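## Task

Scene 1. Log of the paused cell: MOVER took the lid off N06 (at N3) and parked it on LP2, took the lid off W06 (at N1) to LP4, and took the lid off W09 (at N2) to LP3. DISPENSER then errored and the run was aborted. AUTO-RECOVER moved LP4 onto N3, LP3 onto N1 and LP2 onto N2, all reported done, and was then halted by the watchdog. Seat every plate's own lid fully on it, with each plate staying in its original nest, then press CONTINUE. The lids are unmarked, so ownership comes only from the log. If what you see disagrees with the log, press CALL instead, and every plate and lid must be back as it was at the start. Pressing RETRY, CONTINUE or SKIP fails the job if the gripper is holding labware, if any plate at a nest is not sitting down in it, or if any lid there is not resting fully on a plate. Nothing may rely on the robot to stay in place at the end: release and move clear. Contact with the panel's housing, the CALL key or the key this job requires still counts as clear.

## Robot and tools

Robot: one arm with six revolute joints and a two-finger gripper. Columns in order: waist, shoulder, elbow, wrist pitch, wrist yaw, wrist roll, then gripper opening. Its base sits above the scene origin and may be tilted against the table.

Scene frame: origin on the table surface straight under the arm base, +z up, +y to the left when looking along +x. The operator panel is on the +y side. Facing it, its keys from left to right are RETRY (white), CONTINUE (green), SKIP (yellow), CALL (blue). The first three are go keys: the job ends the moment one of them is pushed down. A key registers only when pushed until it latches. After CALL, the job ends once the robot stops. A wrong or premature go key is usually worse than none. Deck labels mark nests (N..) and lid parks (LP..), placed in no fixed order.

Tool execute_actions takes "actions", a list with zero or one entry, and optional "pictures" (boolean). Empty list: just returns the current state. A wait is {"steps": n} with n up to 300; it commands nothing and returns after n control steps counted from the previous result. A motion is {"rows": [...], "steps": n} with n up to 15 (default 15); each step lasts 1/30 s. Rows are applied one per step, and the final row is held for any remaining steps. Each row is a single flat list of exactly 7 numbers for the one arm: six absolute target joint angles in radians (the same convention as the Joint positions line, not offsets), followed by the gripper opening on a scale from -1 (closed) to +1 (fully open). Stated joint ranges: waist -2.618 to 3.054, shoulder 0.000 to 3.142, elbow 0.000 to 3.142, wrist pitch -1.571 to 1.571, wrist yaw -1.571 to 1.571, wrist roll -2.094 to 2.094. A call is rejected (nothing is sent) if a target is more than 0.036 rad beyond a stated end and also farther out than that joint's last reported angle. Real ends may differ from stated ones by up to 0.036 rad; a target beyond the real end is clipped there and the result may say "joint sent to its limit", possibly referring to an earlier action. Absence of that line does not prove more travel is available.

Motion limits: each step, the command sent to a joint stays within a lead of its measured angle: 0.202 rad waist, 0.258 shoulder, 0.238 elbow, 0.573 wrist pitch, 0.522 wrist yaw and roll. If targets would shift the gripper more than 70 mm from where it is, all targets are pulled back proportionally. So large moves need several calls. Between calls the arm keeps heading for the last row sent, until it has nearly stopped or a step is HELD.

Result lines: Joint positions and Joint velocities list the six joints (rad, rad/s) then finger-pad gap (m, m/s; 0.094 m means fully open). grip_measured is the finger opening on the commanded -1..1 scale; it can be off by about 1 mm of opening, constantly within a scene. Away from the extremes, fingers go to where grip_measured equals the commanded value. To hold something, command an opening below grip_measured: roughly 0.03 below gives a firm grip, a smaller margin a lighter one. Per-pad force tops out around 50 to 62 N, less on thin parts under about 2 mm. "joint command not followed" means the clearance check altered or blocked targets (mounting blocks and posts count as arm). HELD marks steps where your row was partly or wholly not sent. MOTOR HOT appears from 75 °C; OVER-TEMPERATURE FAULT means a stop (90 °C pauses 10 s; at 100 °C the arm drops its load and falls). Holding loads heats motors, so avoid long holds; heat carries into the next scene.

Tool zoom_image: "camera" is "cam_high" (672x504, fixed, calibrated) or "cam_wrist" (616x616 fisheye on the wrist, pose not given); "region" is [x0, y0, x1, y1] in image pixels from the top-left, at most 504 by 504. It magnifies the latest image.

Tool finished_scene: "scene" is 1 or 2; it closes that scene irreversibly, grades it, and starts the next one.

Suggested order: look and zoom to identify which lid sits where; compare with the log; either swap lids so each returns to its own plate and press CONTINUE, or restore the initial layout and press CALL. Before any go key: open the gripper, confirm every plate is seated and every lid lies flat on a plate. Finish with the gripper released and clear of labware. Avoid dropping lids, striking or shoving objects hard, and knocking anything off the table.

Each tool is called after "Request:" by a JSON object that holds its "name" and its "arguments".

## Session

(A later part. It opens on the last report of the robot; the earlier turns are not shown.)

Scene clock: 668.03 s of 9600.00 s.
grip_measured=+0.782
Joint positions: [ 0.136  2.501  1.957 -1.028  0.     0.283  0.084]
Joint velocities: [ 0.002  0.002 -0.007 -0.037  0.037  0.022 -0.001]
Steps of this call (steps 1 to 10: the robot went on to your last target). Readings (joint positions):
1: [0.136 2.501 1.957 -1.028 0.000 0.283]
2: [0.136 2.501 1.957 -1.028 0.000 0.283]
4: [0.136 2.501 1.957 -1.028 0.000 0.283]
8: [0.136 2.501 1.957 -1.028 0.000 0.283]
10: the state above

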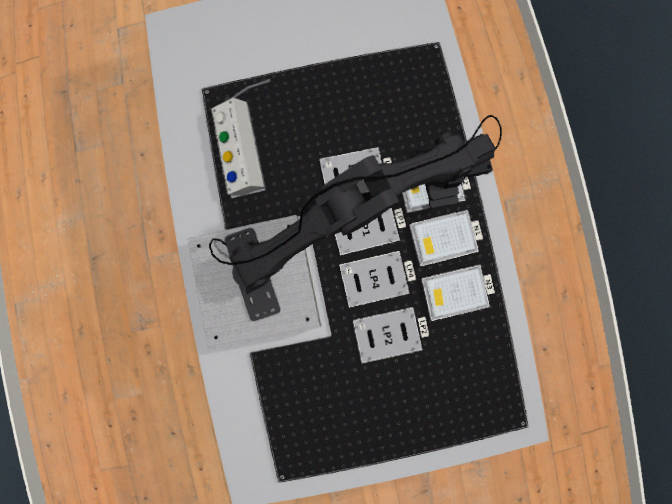

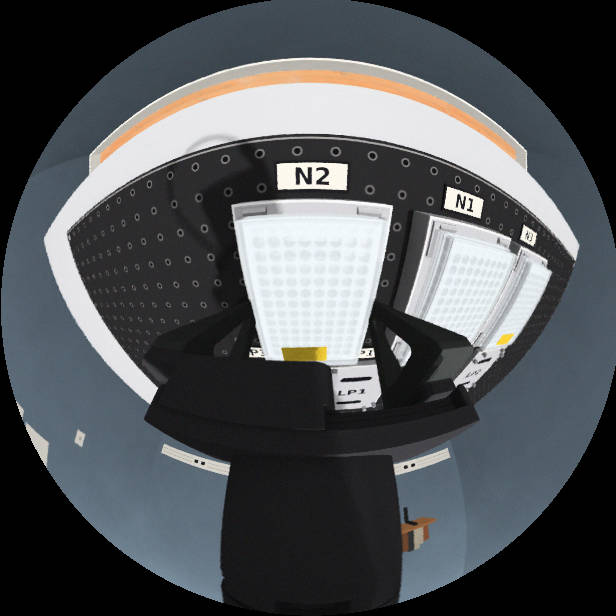

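Request:
{"name": "execute_actions", "arguments": {"actions": [{"rows": [[0.142,2.53,1.951,-1.004,0.003,0.29,0.75],[0.142,2.509,1.951,-1.004,0.003,0.29,0.75]], "steps": 12}], "pictures": true}}

Request:
{"name": "zoom_image", "arguments": {"camera": "cam_wrist", "region": [190, 160, 430, 380]}}

Scene clock: 671.07 s of 9600.00 s.
grip_measured=+0.782
Joint positions: [ 0.136  2.506  1.957 -1.024  0.     0.283  0.084]
Joint velocities: [ 0.002 -0.007  0.002  0.022 -0.11  -0.007 -0.   ]
Steps of this call (steps 1 to 15: the robot went on to your last target; steps 16 to 79: nothing new was sent; steps 80 to 91: all 12 steps of this action). Readings (joint positions):
80: [0.136 2.503 1.957 -1.028 0.000 0.283]
81: [0.136 2.503 1.957 -1.026 0.000 0.283]
83: [0.136 2.505 1.957 -1.025 0.000 0.283]
87: [0.136 2.506 1.957 -1.025 0.000 0.283]
91: the state above

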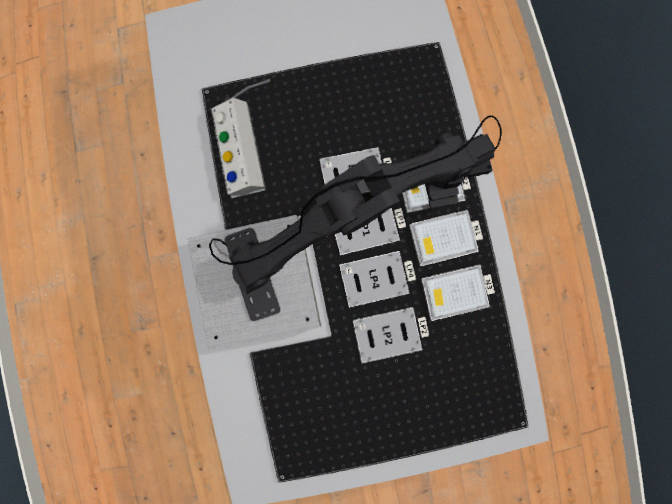

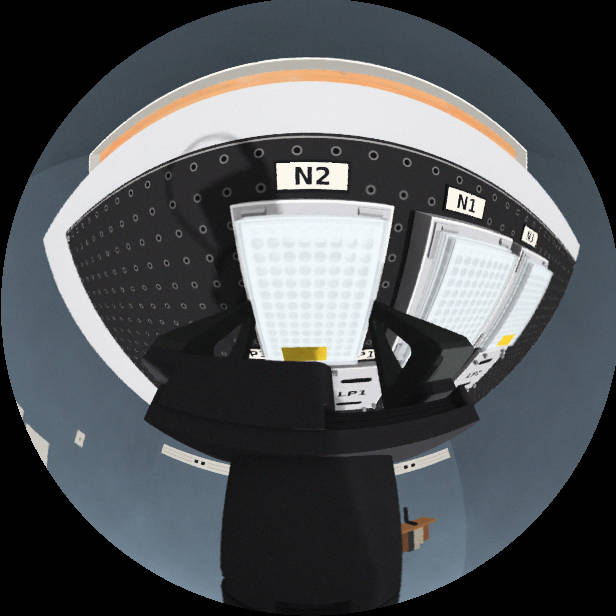

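Region (190, 160, 430, 380) of cam_wrist's 616x616 image, scaled by 2.100, with more detail than that image has; it fills the top 462 rows of this view, and the rest is white.

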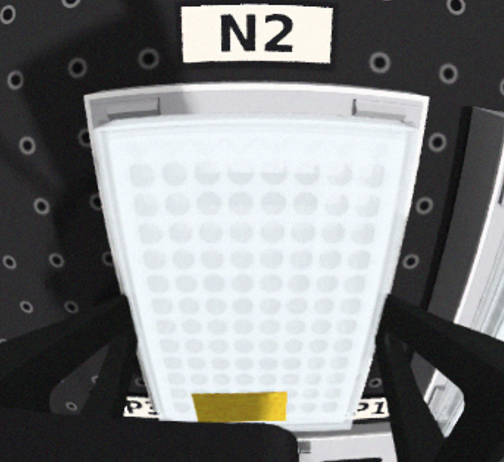

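Request:
{"name": "execute_actions", "arguments": {"actions": [{"rows": [[0.142,2.509,1.951,-1.004,0.003,0.29,0.78],[0.142,2.509,1.951,-1.004,0.003,0.29,0.79],[0.142,2.509,1.951,-1.004,0.003,0.29,0.8],[0.142,2.509,1.951,-1.004,0.003,0.29,0.82],[0.142,2.509,1.951,-1.004,0.003,0.29,0.84],[0.142,2.509,1.951,-1.004,0.003,0.29,0.86],[0.142,2.509,1.951,-1.004,0.003,0.29,0.89],[0.142,2.509,1.951,-1.004,0.003,0.29,0.92],[0.142,2.509,1.951,-1.004,0.003,0.29,0.95],[0.142,2.509,1.951,-1.004,0.003,0.29,0.98],[0.142,2.509,1.951,-1.004,0.003,0.29,1.0]], "steps": 14}], "pictures": true}}

Request:
{"name": "zoom_image", "arguments": {"camera": "cam_wrist", "region": [190, 160, 430, 380]}}

Request:
{"name": "zoom_image", "arguments": {"camera": "cam_high", "region": [190, 80, 290, 210]}}

Scene clock: 674.93 s of 9600.00 s.
grip_measured=+1.000
Joint positions: [ 0.136  2.506  1.957 -1.024  0.     0.284  0.094]
Joint velocities: [-0.012 -0.012 -0.002 -0.081  0.007 -0.037  0.   ]
Steps of this call (steps 1 to 15: the robot went on to your last target; steps 16 to 90: nothing new was sent; then 0.40 s passed at rest; steps 91 to 104: all 14 steps of this action). Readings (joint positions):
91: [0.136 2.506 1.957 -1.024 0.000 0.283]
92: [0.136 2.506 1.957 -1.024 0.000 0.284]
94: [0.136 2.506 1.957 -1.024 0.000 0.284]
98: [0.136 2.506 1.957 -1.024 0.000 0.284]
104: the state above

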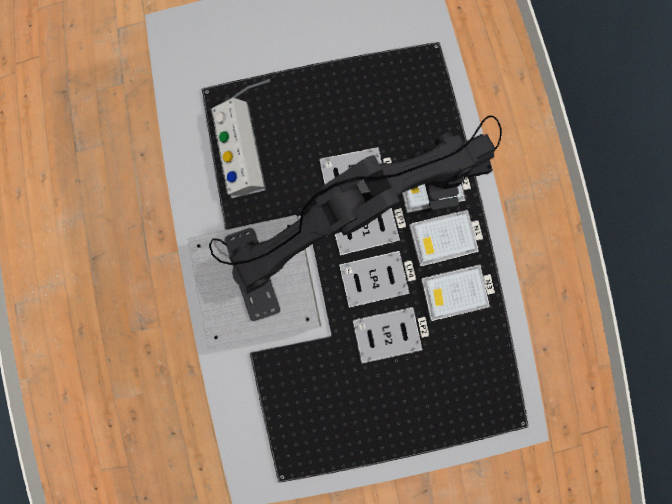

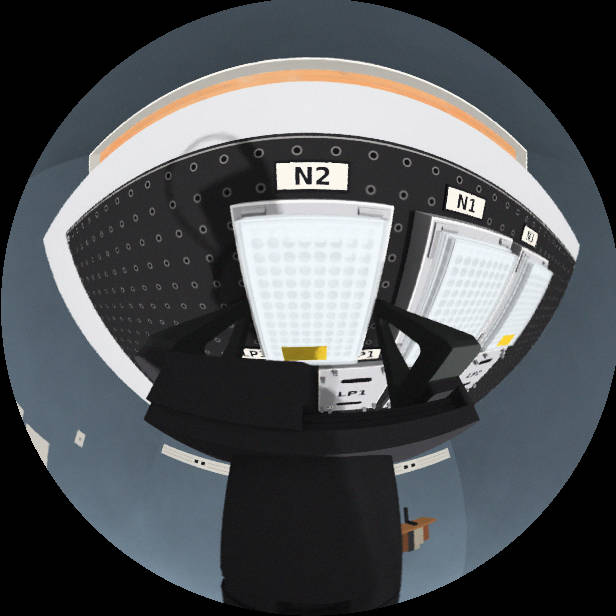

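Region (190, 160, 430, 380) of cam_wrist's 616x616 image, scaled by 2.100, with more detail than that image has; it fills the top 462 rows of this view, and the rest is white.

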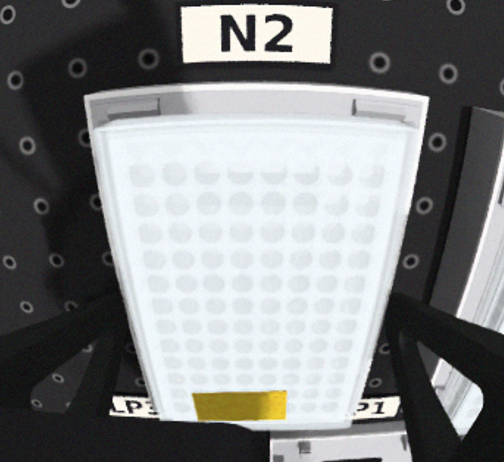

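Region (190, 80, 290, 210) of cam_high's 672x504 image, scaled by 3.877, with more detail than that image has; it fills the left 388 columns of this view, and the rest is white.

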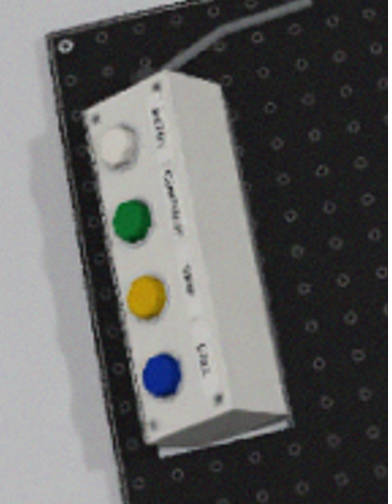

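Request:
{"name": "execute_actions", "arguments": {"actions": [{"rows": [[0.142,2.46,1.951,-1.05,0.003,0.29,1],[0.142,2.45,1.951,-1.065,0.003,0.29,1],[0.142,2.44,1.951,-1.078,0.003,0.29,1],[0.142,2.43,1.951,-1.089,0.003,0.29,1],[0.142,2.422,1.951,-1.097,0.003,0.29,1],[0.142,2.418,1.951,-1.1,0.003,0.29,1],[0.142,2.418,1.951,-1.1,0.003,0.29,1],[0.142,2.418,1.951,-1.1,0.003,0.29,1],[0.152,2.4095,1.9407,-1.0976,0.003,0.2856,1],[0.172,2.3924,1.92,-1.0927,0.003,0.2767,1],[0.202,2.3668,1.889,-1.0854,0.003,0.2634,0.9],[0.2385,2.3409,1.8576,-1.078,0.003,0.2499,0.8],[0.275,2.315,1.8263,-1.0707,0.003,0.2364,0.7],[0.3114,2.2891,1.7949,-1.0633,0.003,0.223,0.6],[0.3479,2.2632,1.7636,-1.0559,0.003,0.2095,0.5]], "steps": 15}], "pictures": false}}

Request:
{"name": "execute_actions", "arguments": {"actions": [{"rows": [[0.3844,2.2373,1.7322,-1.0486,0.003,0.196,0.4],[0.4209,2.2115,1.7009,-1.0412,0.003,0.1826,0.3],[0.4574,2.1856,1.6695,-1.0338,0.003,0.1691,0.2],[0.4938,2.1597,1.6382,-1.0265,0.003,0.1556,0.1],[0.5303,2.1338,1.6068,-1.0191,0.003,0.1421,0.0],[0.5668,2.1079,1.5755,-1.0117,0.003,0.1287,-0.1],[0.6033,2.082,1.5441,-1.0043,0.003,0.1152,-0.2],[0.6398,2.0561,1.5128,-0.997,0.003,0.1017,-0.3],[0.6762,2.0302,1.4814,-0.9896,0.003,0.0883,-0.4],[0.7127,2.0043,1.4501,-0.9822,0.003,0.0748,-0.5],[0.7492,1.9784,1.4187,-0.9749,0.003,0.0613,-0.6],[0.7857,1.9526,1.3874,-0.9675,0.003,0.0479,-0.7],[0.8222,1.9267,1.356,-0.9601,0.003,0.0344,-0.8],[0.8586,1.9008,1.3247,-0.9527,0.003,0.0209,-0.9],[0.8951,1.878,1.2971,-0.9463,0.003,0.0091,-1]], "steps": 15}], "pictures": false}}

Request:
{"name": "execute_actions", "arguments": {"actions": [{"rows": [[0.9316,1.8609,1.2765,-0.9414,0.003,0.0002,-1],[0.9681,1.8524,1.2661,-0.939,0.003,-0.0042,-1],[1.0046,1.849,1.262,-0.938,0.003,-0.006,-1],[1.041,1.849,1.262,-0.938,0.003,-0.006,-1],[1.0775,1.849,1.262,-0.938,0.003,-0.006,-1],[1.114,1.849,1.262,-0.938,0.003,-0.006,-1],[1.1505,1.849,1.262,-0.938,0.003,-0.006,-1],[1.187,1.849,1.262,-0.938,0.003,-0.006,-1],[1.2234,1.849,1.262,-0.938,0.003,-0.006,-1],[1.2599,1.849,1.262,-0.938,0.003,-0.006,-1],[1.2964,1.849,1.262,-0.938,0.003,-0.006,-1],[1.3329,1.849,1.262,-0.938,0.003,-0.006,-1],[1.3694,1.849,1.262,-0.938,0.003,-0.006,-1],[1.4058,1.849,1.262,-0.938,0.003,-0.006,-1],[1.4358,1.849,1.262,-0.938,0.003,-0.006,-1]], "steps": 15}], "pictures": false}}

Request:
{"name": "execute_actions", "arguments": {"actions": [{"rows": [[1.4578,1.849,1.262,-0.938,0.003,-0.006,-1],[1.4718,1.849,1.262,-0.938,0.003,-0.006,-1],[1.4788,1.849,1.262,-0.938,0.003,-0.006,-1],[1.482,1.849,1.262,-0.938,0.003,-0.006,-1]], "steps": 15}], "pictures": true}}

Scene clock: 721.57 s of 9600.00 s.
grip_measured=+0.548
Joint positions: [ 0.236  2.342  1.823 -1.066  0.011  0.256  0.073]
Joint velocities: [ 1.067 -0.667 -0.911  0.007  0.037 -0.33  -0.095]
Steps of this call (steps 1 to 15: the robot went on to your last target; steps 16 to 90: nothing new was sent; then 43.13 s passed at rest; steps 91 to 105: all 15 steps of this action). Readings (joint positions):
91: [0.136 2.506 1.957 -1.025 0.000 0.284]
92: [0.136 2.504 1.957 -1.028 0.000 0.284]
94: [0.136 2.496 1.957 -1.042 0.000 0.284]
98: [0.136 2.461 1.957 -1.068 0.000 0.284]
105: the state above

Scene clock: 722.07 s of 9600.00 s.
grip_measured=-0.945
Joint positions: [ 0.831  1.949  1.356 -0.986  0.     0.07   0.003]
Joint velocities: [ 0.974 -0.72  -0.867  0.139 -0.051 -0.33  -0.084]
Steps of this call (steps 1 to 15: all 15 steps of this action). Readings (joint positions):
1: [0.277 2.318 1.792 -1.064 0.012 0.247]
2: [0.324 2.294 1.761 -1.061 0.011 0.236]
4: [0.421 2.243 1.699 -1.052 0.009 0.213]
8: [0.596 2.135 1.575 -1.028 0.001 0.161]
15: the state above

Scene clock: 722.57 s of 9600.00 s.
grip_measured=-0.986
Joint positions: [ 1.375  1.878  1.272 -0.954  0.002  0.003  0.001]
Joint velocities: [ 1.004 -0.002 -0.007  0.066 -0.037 -0.066  0.001]
Steps of this call (steps 1 to 15: all 15 steps of this action). Readings (joint positions):
1: [0.867 1.926 1.328 -0.982 0.000 0.058]
2: [0.903 1.906 1.305 -0.980 0.001 0.047]
4: [0.977 1.883 1.278 -0.980 0.001 0.030]
8: [1.122 1.878 1.272 -0.967 0.002 0.013]
15: the state above

Scene clock: 723.07 s of 9600.00 s.
grip_measured=-0.986
Joint positions: [ 1.489  1.878  1.272 -0.953 -0.002 -0.001  0.001]
Joint velocities: [-0.007  0.007  0.012 -0.007  0.051 -0.007 -0.   ]
Steps of this call (steps 1 to 15: all 15 steps of this action). Readings (joint positions):
1: [1.409 1.878 1.272 -0.954 0.002 0.002]
2: [1.439 1.878 1.272 -0.953 0.001 0.002]
4: [1.480 1.878 1.272 -0.953 -0.002 0.000]
8: [1.491 1.878 1.272 -0.953 -0.003 -0.001]
15: the state above

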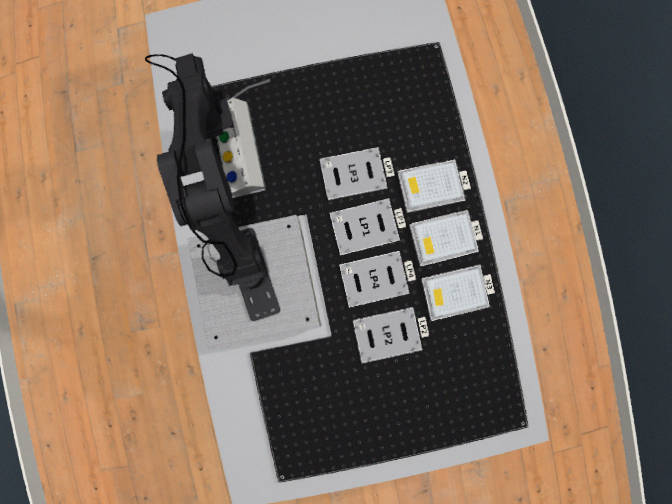

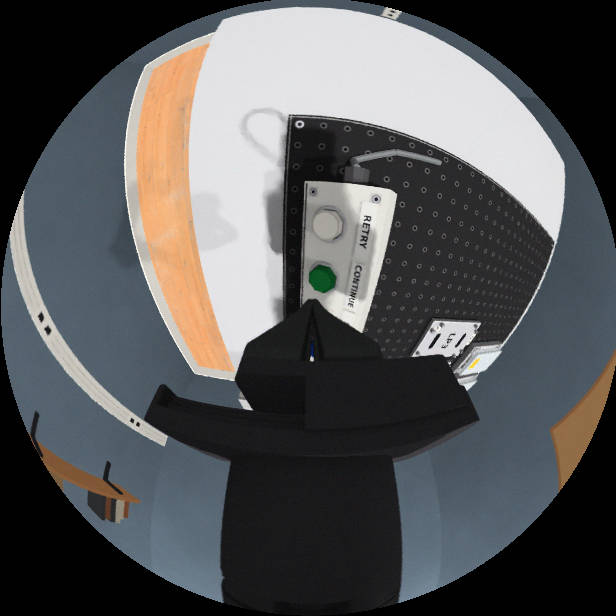

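Request:
{"name": "execute_actions", "arguments": {"actions": [{"rows": [[1.475,1.905,1.255,-0.92,0.003,-0.006,-1],[1.468,1.912,1.245,-0.9,0.003,-0.006,-1],[1.462,1.92,1.235,-0.88,0.003,-0.006,-1],[1.458,1.928,1.225,-0.86,0.003,-0.006,-1],[1.456,1.936,1.215,-0.842,0.003,-0.006,-1],[1.456,1.942,1.208,-0.83,0.003,-0.006,-1],[1.456,1.945,1.204,-0.822,0.003,-0.006,-1]], "steps": 15}], "pictures": false}}

Request:
{"name": "execute_actions", "arguments": {"actions": [{"steps": 10}], "pictures": true}}

Request:
{"name": "zoom_image", "arguments": {"camera": "cam_wrist", "region": [220, 140, 460, 380]}}

Scene clock: 736.10 s of 9600.00 s.
grip_measured=-0.986
Joint positions: [ 1.461  1.947  1.205 -0.855 -0.002 -0.001  0.001]
Joint velocities: [ 0.007 -0.002 -0.002  0.022 -0.095 -0.066 -0.001]
Steps of this call (steps 1 to 15: the robot went on to your last target; steps 16 to 90: nothing new was sent; then 9.53 s passed at rest; steps 91 to 105: all 15 steps of this action). Readings (joint positions):
91: [1.489 1.880 1.272 -0.953 -0.002 -0.001]
92: [1.488 1.882 1.270 -0.946 -0.002 -0.001]
94: [1.480 1.892 1.257 -0.924 -0.002 -0.001]
98: [1.462 1.929 1.220 -0.878 -0.001 -0.001]
105: the state above

Scene clock: 736.43 s of 9600.00 s.
grip_measured=-0.986
Joint positions: [ 1.461  1.947  1.205 -0.848 -0.002 -0.001  0.001]
Joint velocities: [-0.007 -0.002 -0.002 -0.007 -0.11  -0.007 -0.001]
Steps of this call (steps 1 to 10: the robot went on to your last target). Readings (joint positions):
1: [1.461 1.947 1.205 -0.853 -0.002 -0.001]
2: [1.461 1.947 1.205 -0.852 -0.002 -0.001]
4: [1.461 1.947 1.205 -0.850 -0.002 -0.001]
8: [1.461 1.947 1.205 -0.848 -0.002 -0.001]
10: the state above

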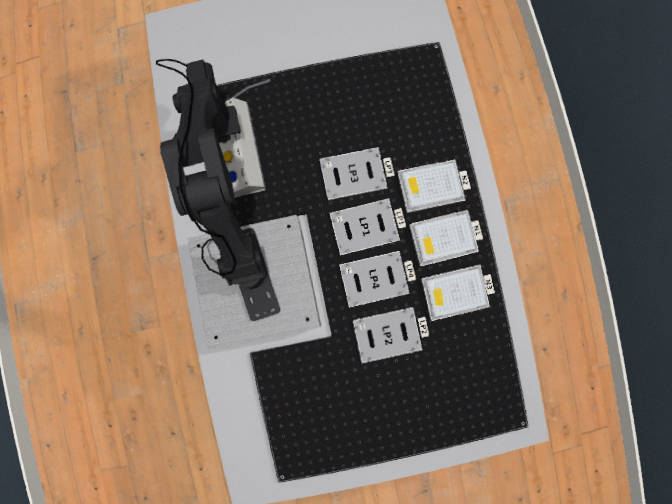

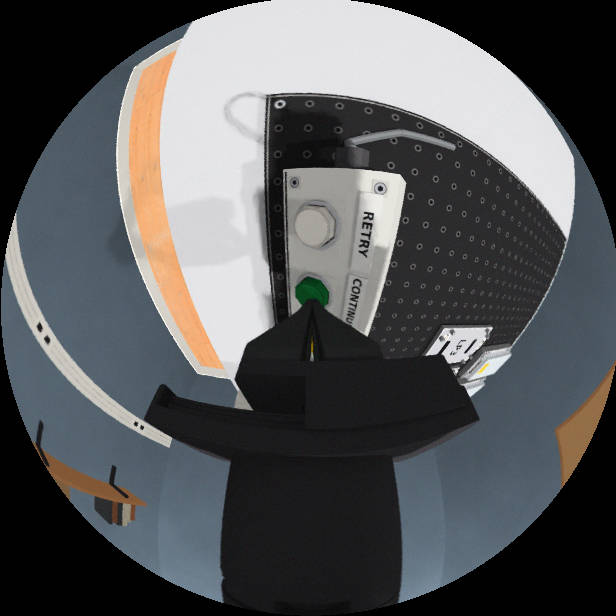

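Region (220, 140, 460, 380) of cam_wrist's 616x616 image, scaled by 2.100, with more detail than that image has.

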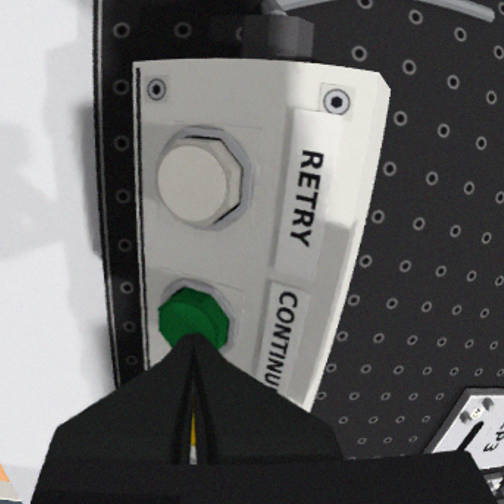

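Request:
{"name": "execute_actions", "arguments": {"actions": [{"rows": [[1.456,1.945,1.204,-0.8,0.003,-0.006,-1],[1.456,1.945,1.204,-0.785,0.003,-0.006,-1],[1.456,1.978,1.184,-0.775,0.003,-0.006,-1],[1.456,1.972,1.186,-0.768,0.003,-0.006,-1],[1.456,1.969,1.188,-0.766,0.003,-0.006,-1],[1.456,1.968,1.188,-0.766,0.003,-0.006,-1]], "steps": 15}], "pictures": false}}

Request:
{"name": "execute_actions", "arguments": {"actions": [{"steps": 10}], "pictures": true}}

Request:
{"name": "zoom_image", "arguments": {"camera": "cam_wrist", "region": [220, 140, 460, 380]}}

Scene clock: 751.30 s of 9600.00 s.
grip_measured=-0.987
Joint positions: [ 1.461  1.948  1.201 -0.806 -0.013 -0.001  0.001]
Joint velocities: [-0.012  0.007 -0.007 -0.037 -0.022 -0.066 -0.001]
Steps of this call (steps 1 to 15: the robot went on to your last target; steps 16 to 90: nothing new was sent; then 11.37 s passed at rest; steps 91 to 105: all 15 steps of this action). Readings (joint positions):
91: [1.461 1.947 1.205 -0.846 -0.002 -0.001]
92: [1.461 1.947 1.205 -0.842 -0.002 -0.001]
94: [1.461 1.948 1.204 -0.829 -0.005 -0.001]
98: [1.461 1.948 1.202 -0.814 -0.011 -0.001]
105: the state above

Scene clock: 751.63 s of 9600.00 s.
grip_measured=-0.987
Joint positions: [ 1.461  1.948  1.201 -0.804 -0.013 -0.001  0.001]
Joint velocities: [ 0.002  0.007 -0.012  0.051 -0.022 -0.081 -0.001]
Steps of this call (steps 1 to 10: the robot went on to your last target). Readings (joint positions):
1: [1.461 1.948 1.201 -0.806 -0.013 -0.001]
2: [1.461 1.948 1.201 -0.806 -0.013 -0.001]
4: [1.461 1.948 1.201 -0.805 -0.013 -0.001]
8: [1.461 1.948 1.201 -0.804 -0.013 -0.001]
10: the state above

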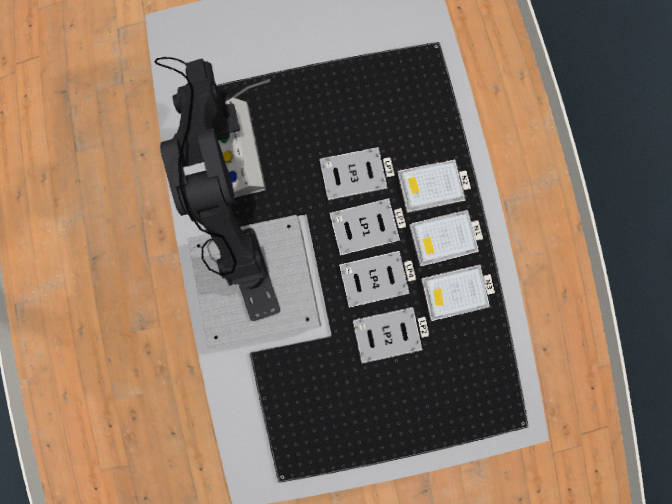

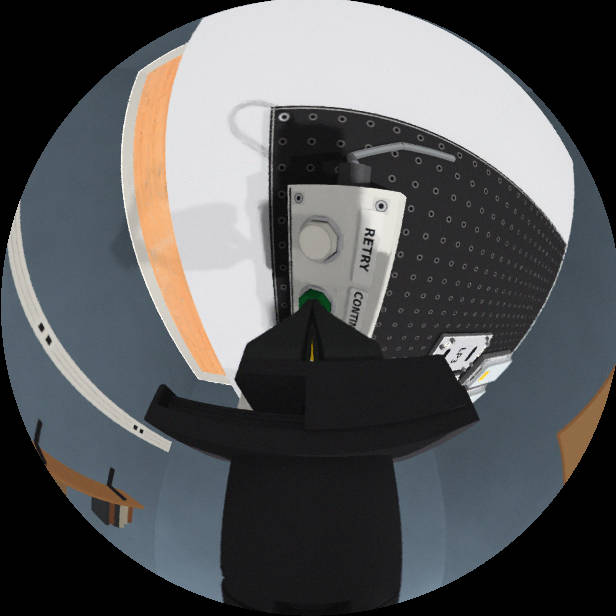

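Region (220, 140, 460, 380) of cam_wrist's 616x616 image, scaled by 2.100, with more detail than that image has.

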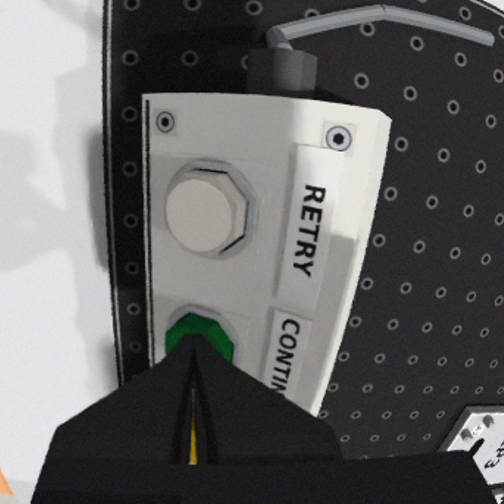

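Request:
{"name": "execute_actions", "arguments": {"actions": [{"rows": [[1.452,1.975,1.19,-0.79,0.015,-0.006,-1],[1.45,1.982,1.19,-0.79,0.02,-0.006,-1],[1.448,1.989,1.19,-0.79,0.025,-0.006,-1],[1.446,1.996,1.19,-0.79,0.03,-0.006,-1],[1.444,2.003,1.19,-0.79,0.03,-0.006,-1],[1.442,2.01,1.19,-0.79,0.03,-0.006,-1],[1.442,2.015,1.19,-0.79,0.03,-0.006,-1],[1.442,2.02,1.19,-0.79,0.03,-0.006,-1]], "steps": 15}], "pictures": true}}

Request:
{"name": "zoom_image", "arguments": {"camera": "cam_wrist", "region": [220, 140, 460, 380]}}

Scene clock: 755.03 s of 9600.00 s.
grip_measured=-0.987
Joint positions: [ 1.46   1.963  1.201 -0.802 -0.015 -0.001  0.001]
Joint velocities: [-0.007 -0.017  0.017  0.007  0.095 -0.022 -0.001]
The task's run ended inside this call: 9 steps that you had sent did not run.
Steps of this call (steps 1 to 15: the robot went on to your last target; steps 16 to 90: nothing new was sent; then 0.20 s passed at rest; steps 91 to 96: the first 6 steps of this action). Readings (joint positions):
91: [1.461 1.948 1.201 -0.804 -0.013 -0.001]
92: [1.461 1.949 1.201 -0.804 -0.013 -0.001]
94: [1.461 1.954 1.201 -0.804 -0.010 -0.001]
96: [1.461 1.961 1.201 -0.802 -0.008 -0.001]
The task's run has ended: the event that ends the task has happened. This ends this scene only. If you have not yet called finished_scene for this scene, call it to go on to the next scene.

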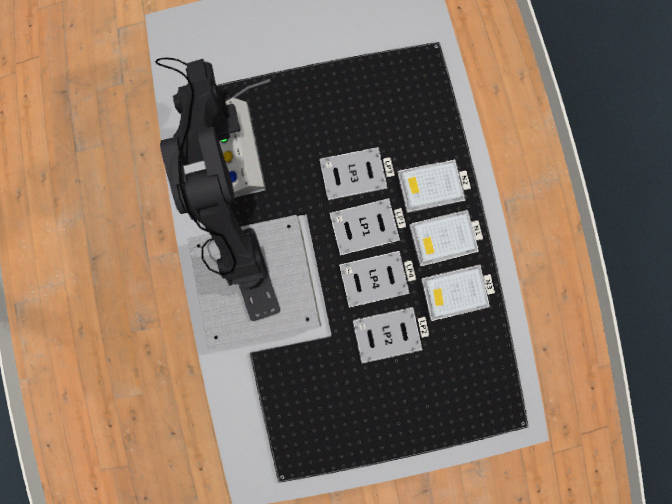

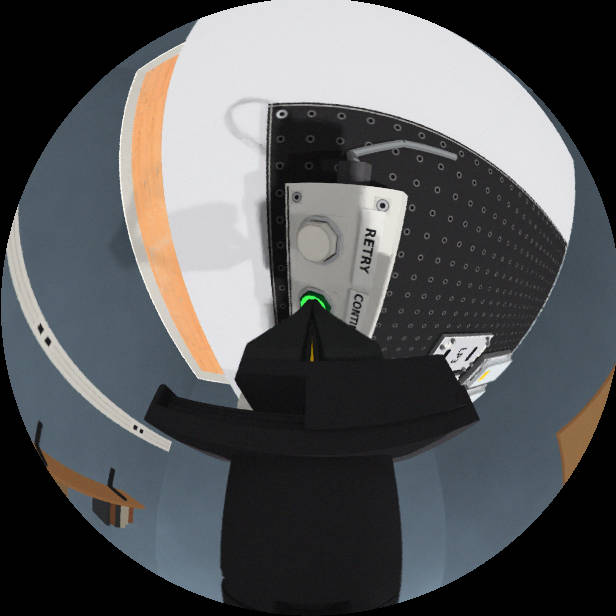

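This scene is finished. If you have not yet called finished_scene for this scene, call it to go on to the next scene.

Request:
{"name": "finished_scene", "arguments": {"scene": 1}}

The scene is finished: the task was done.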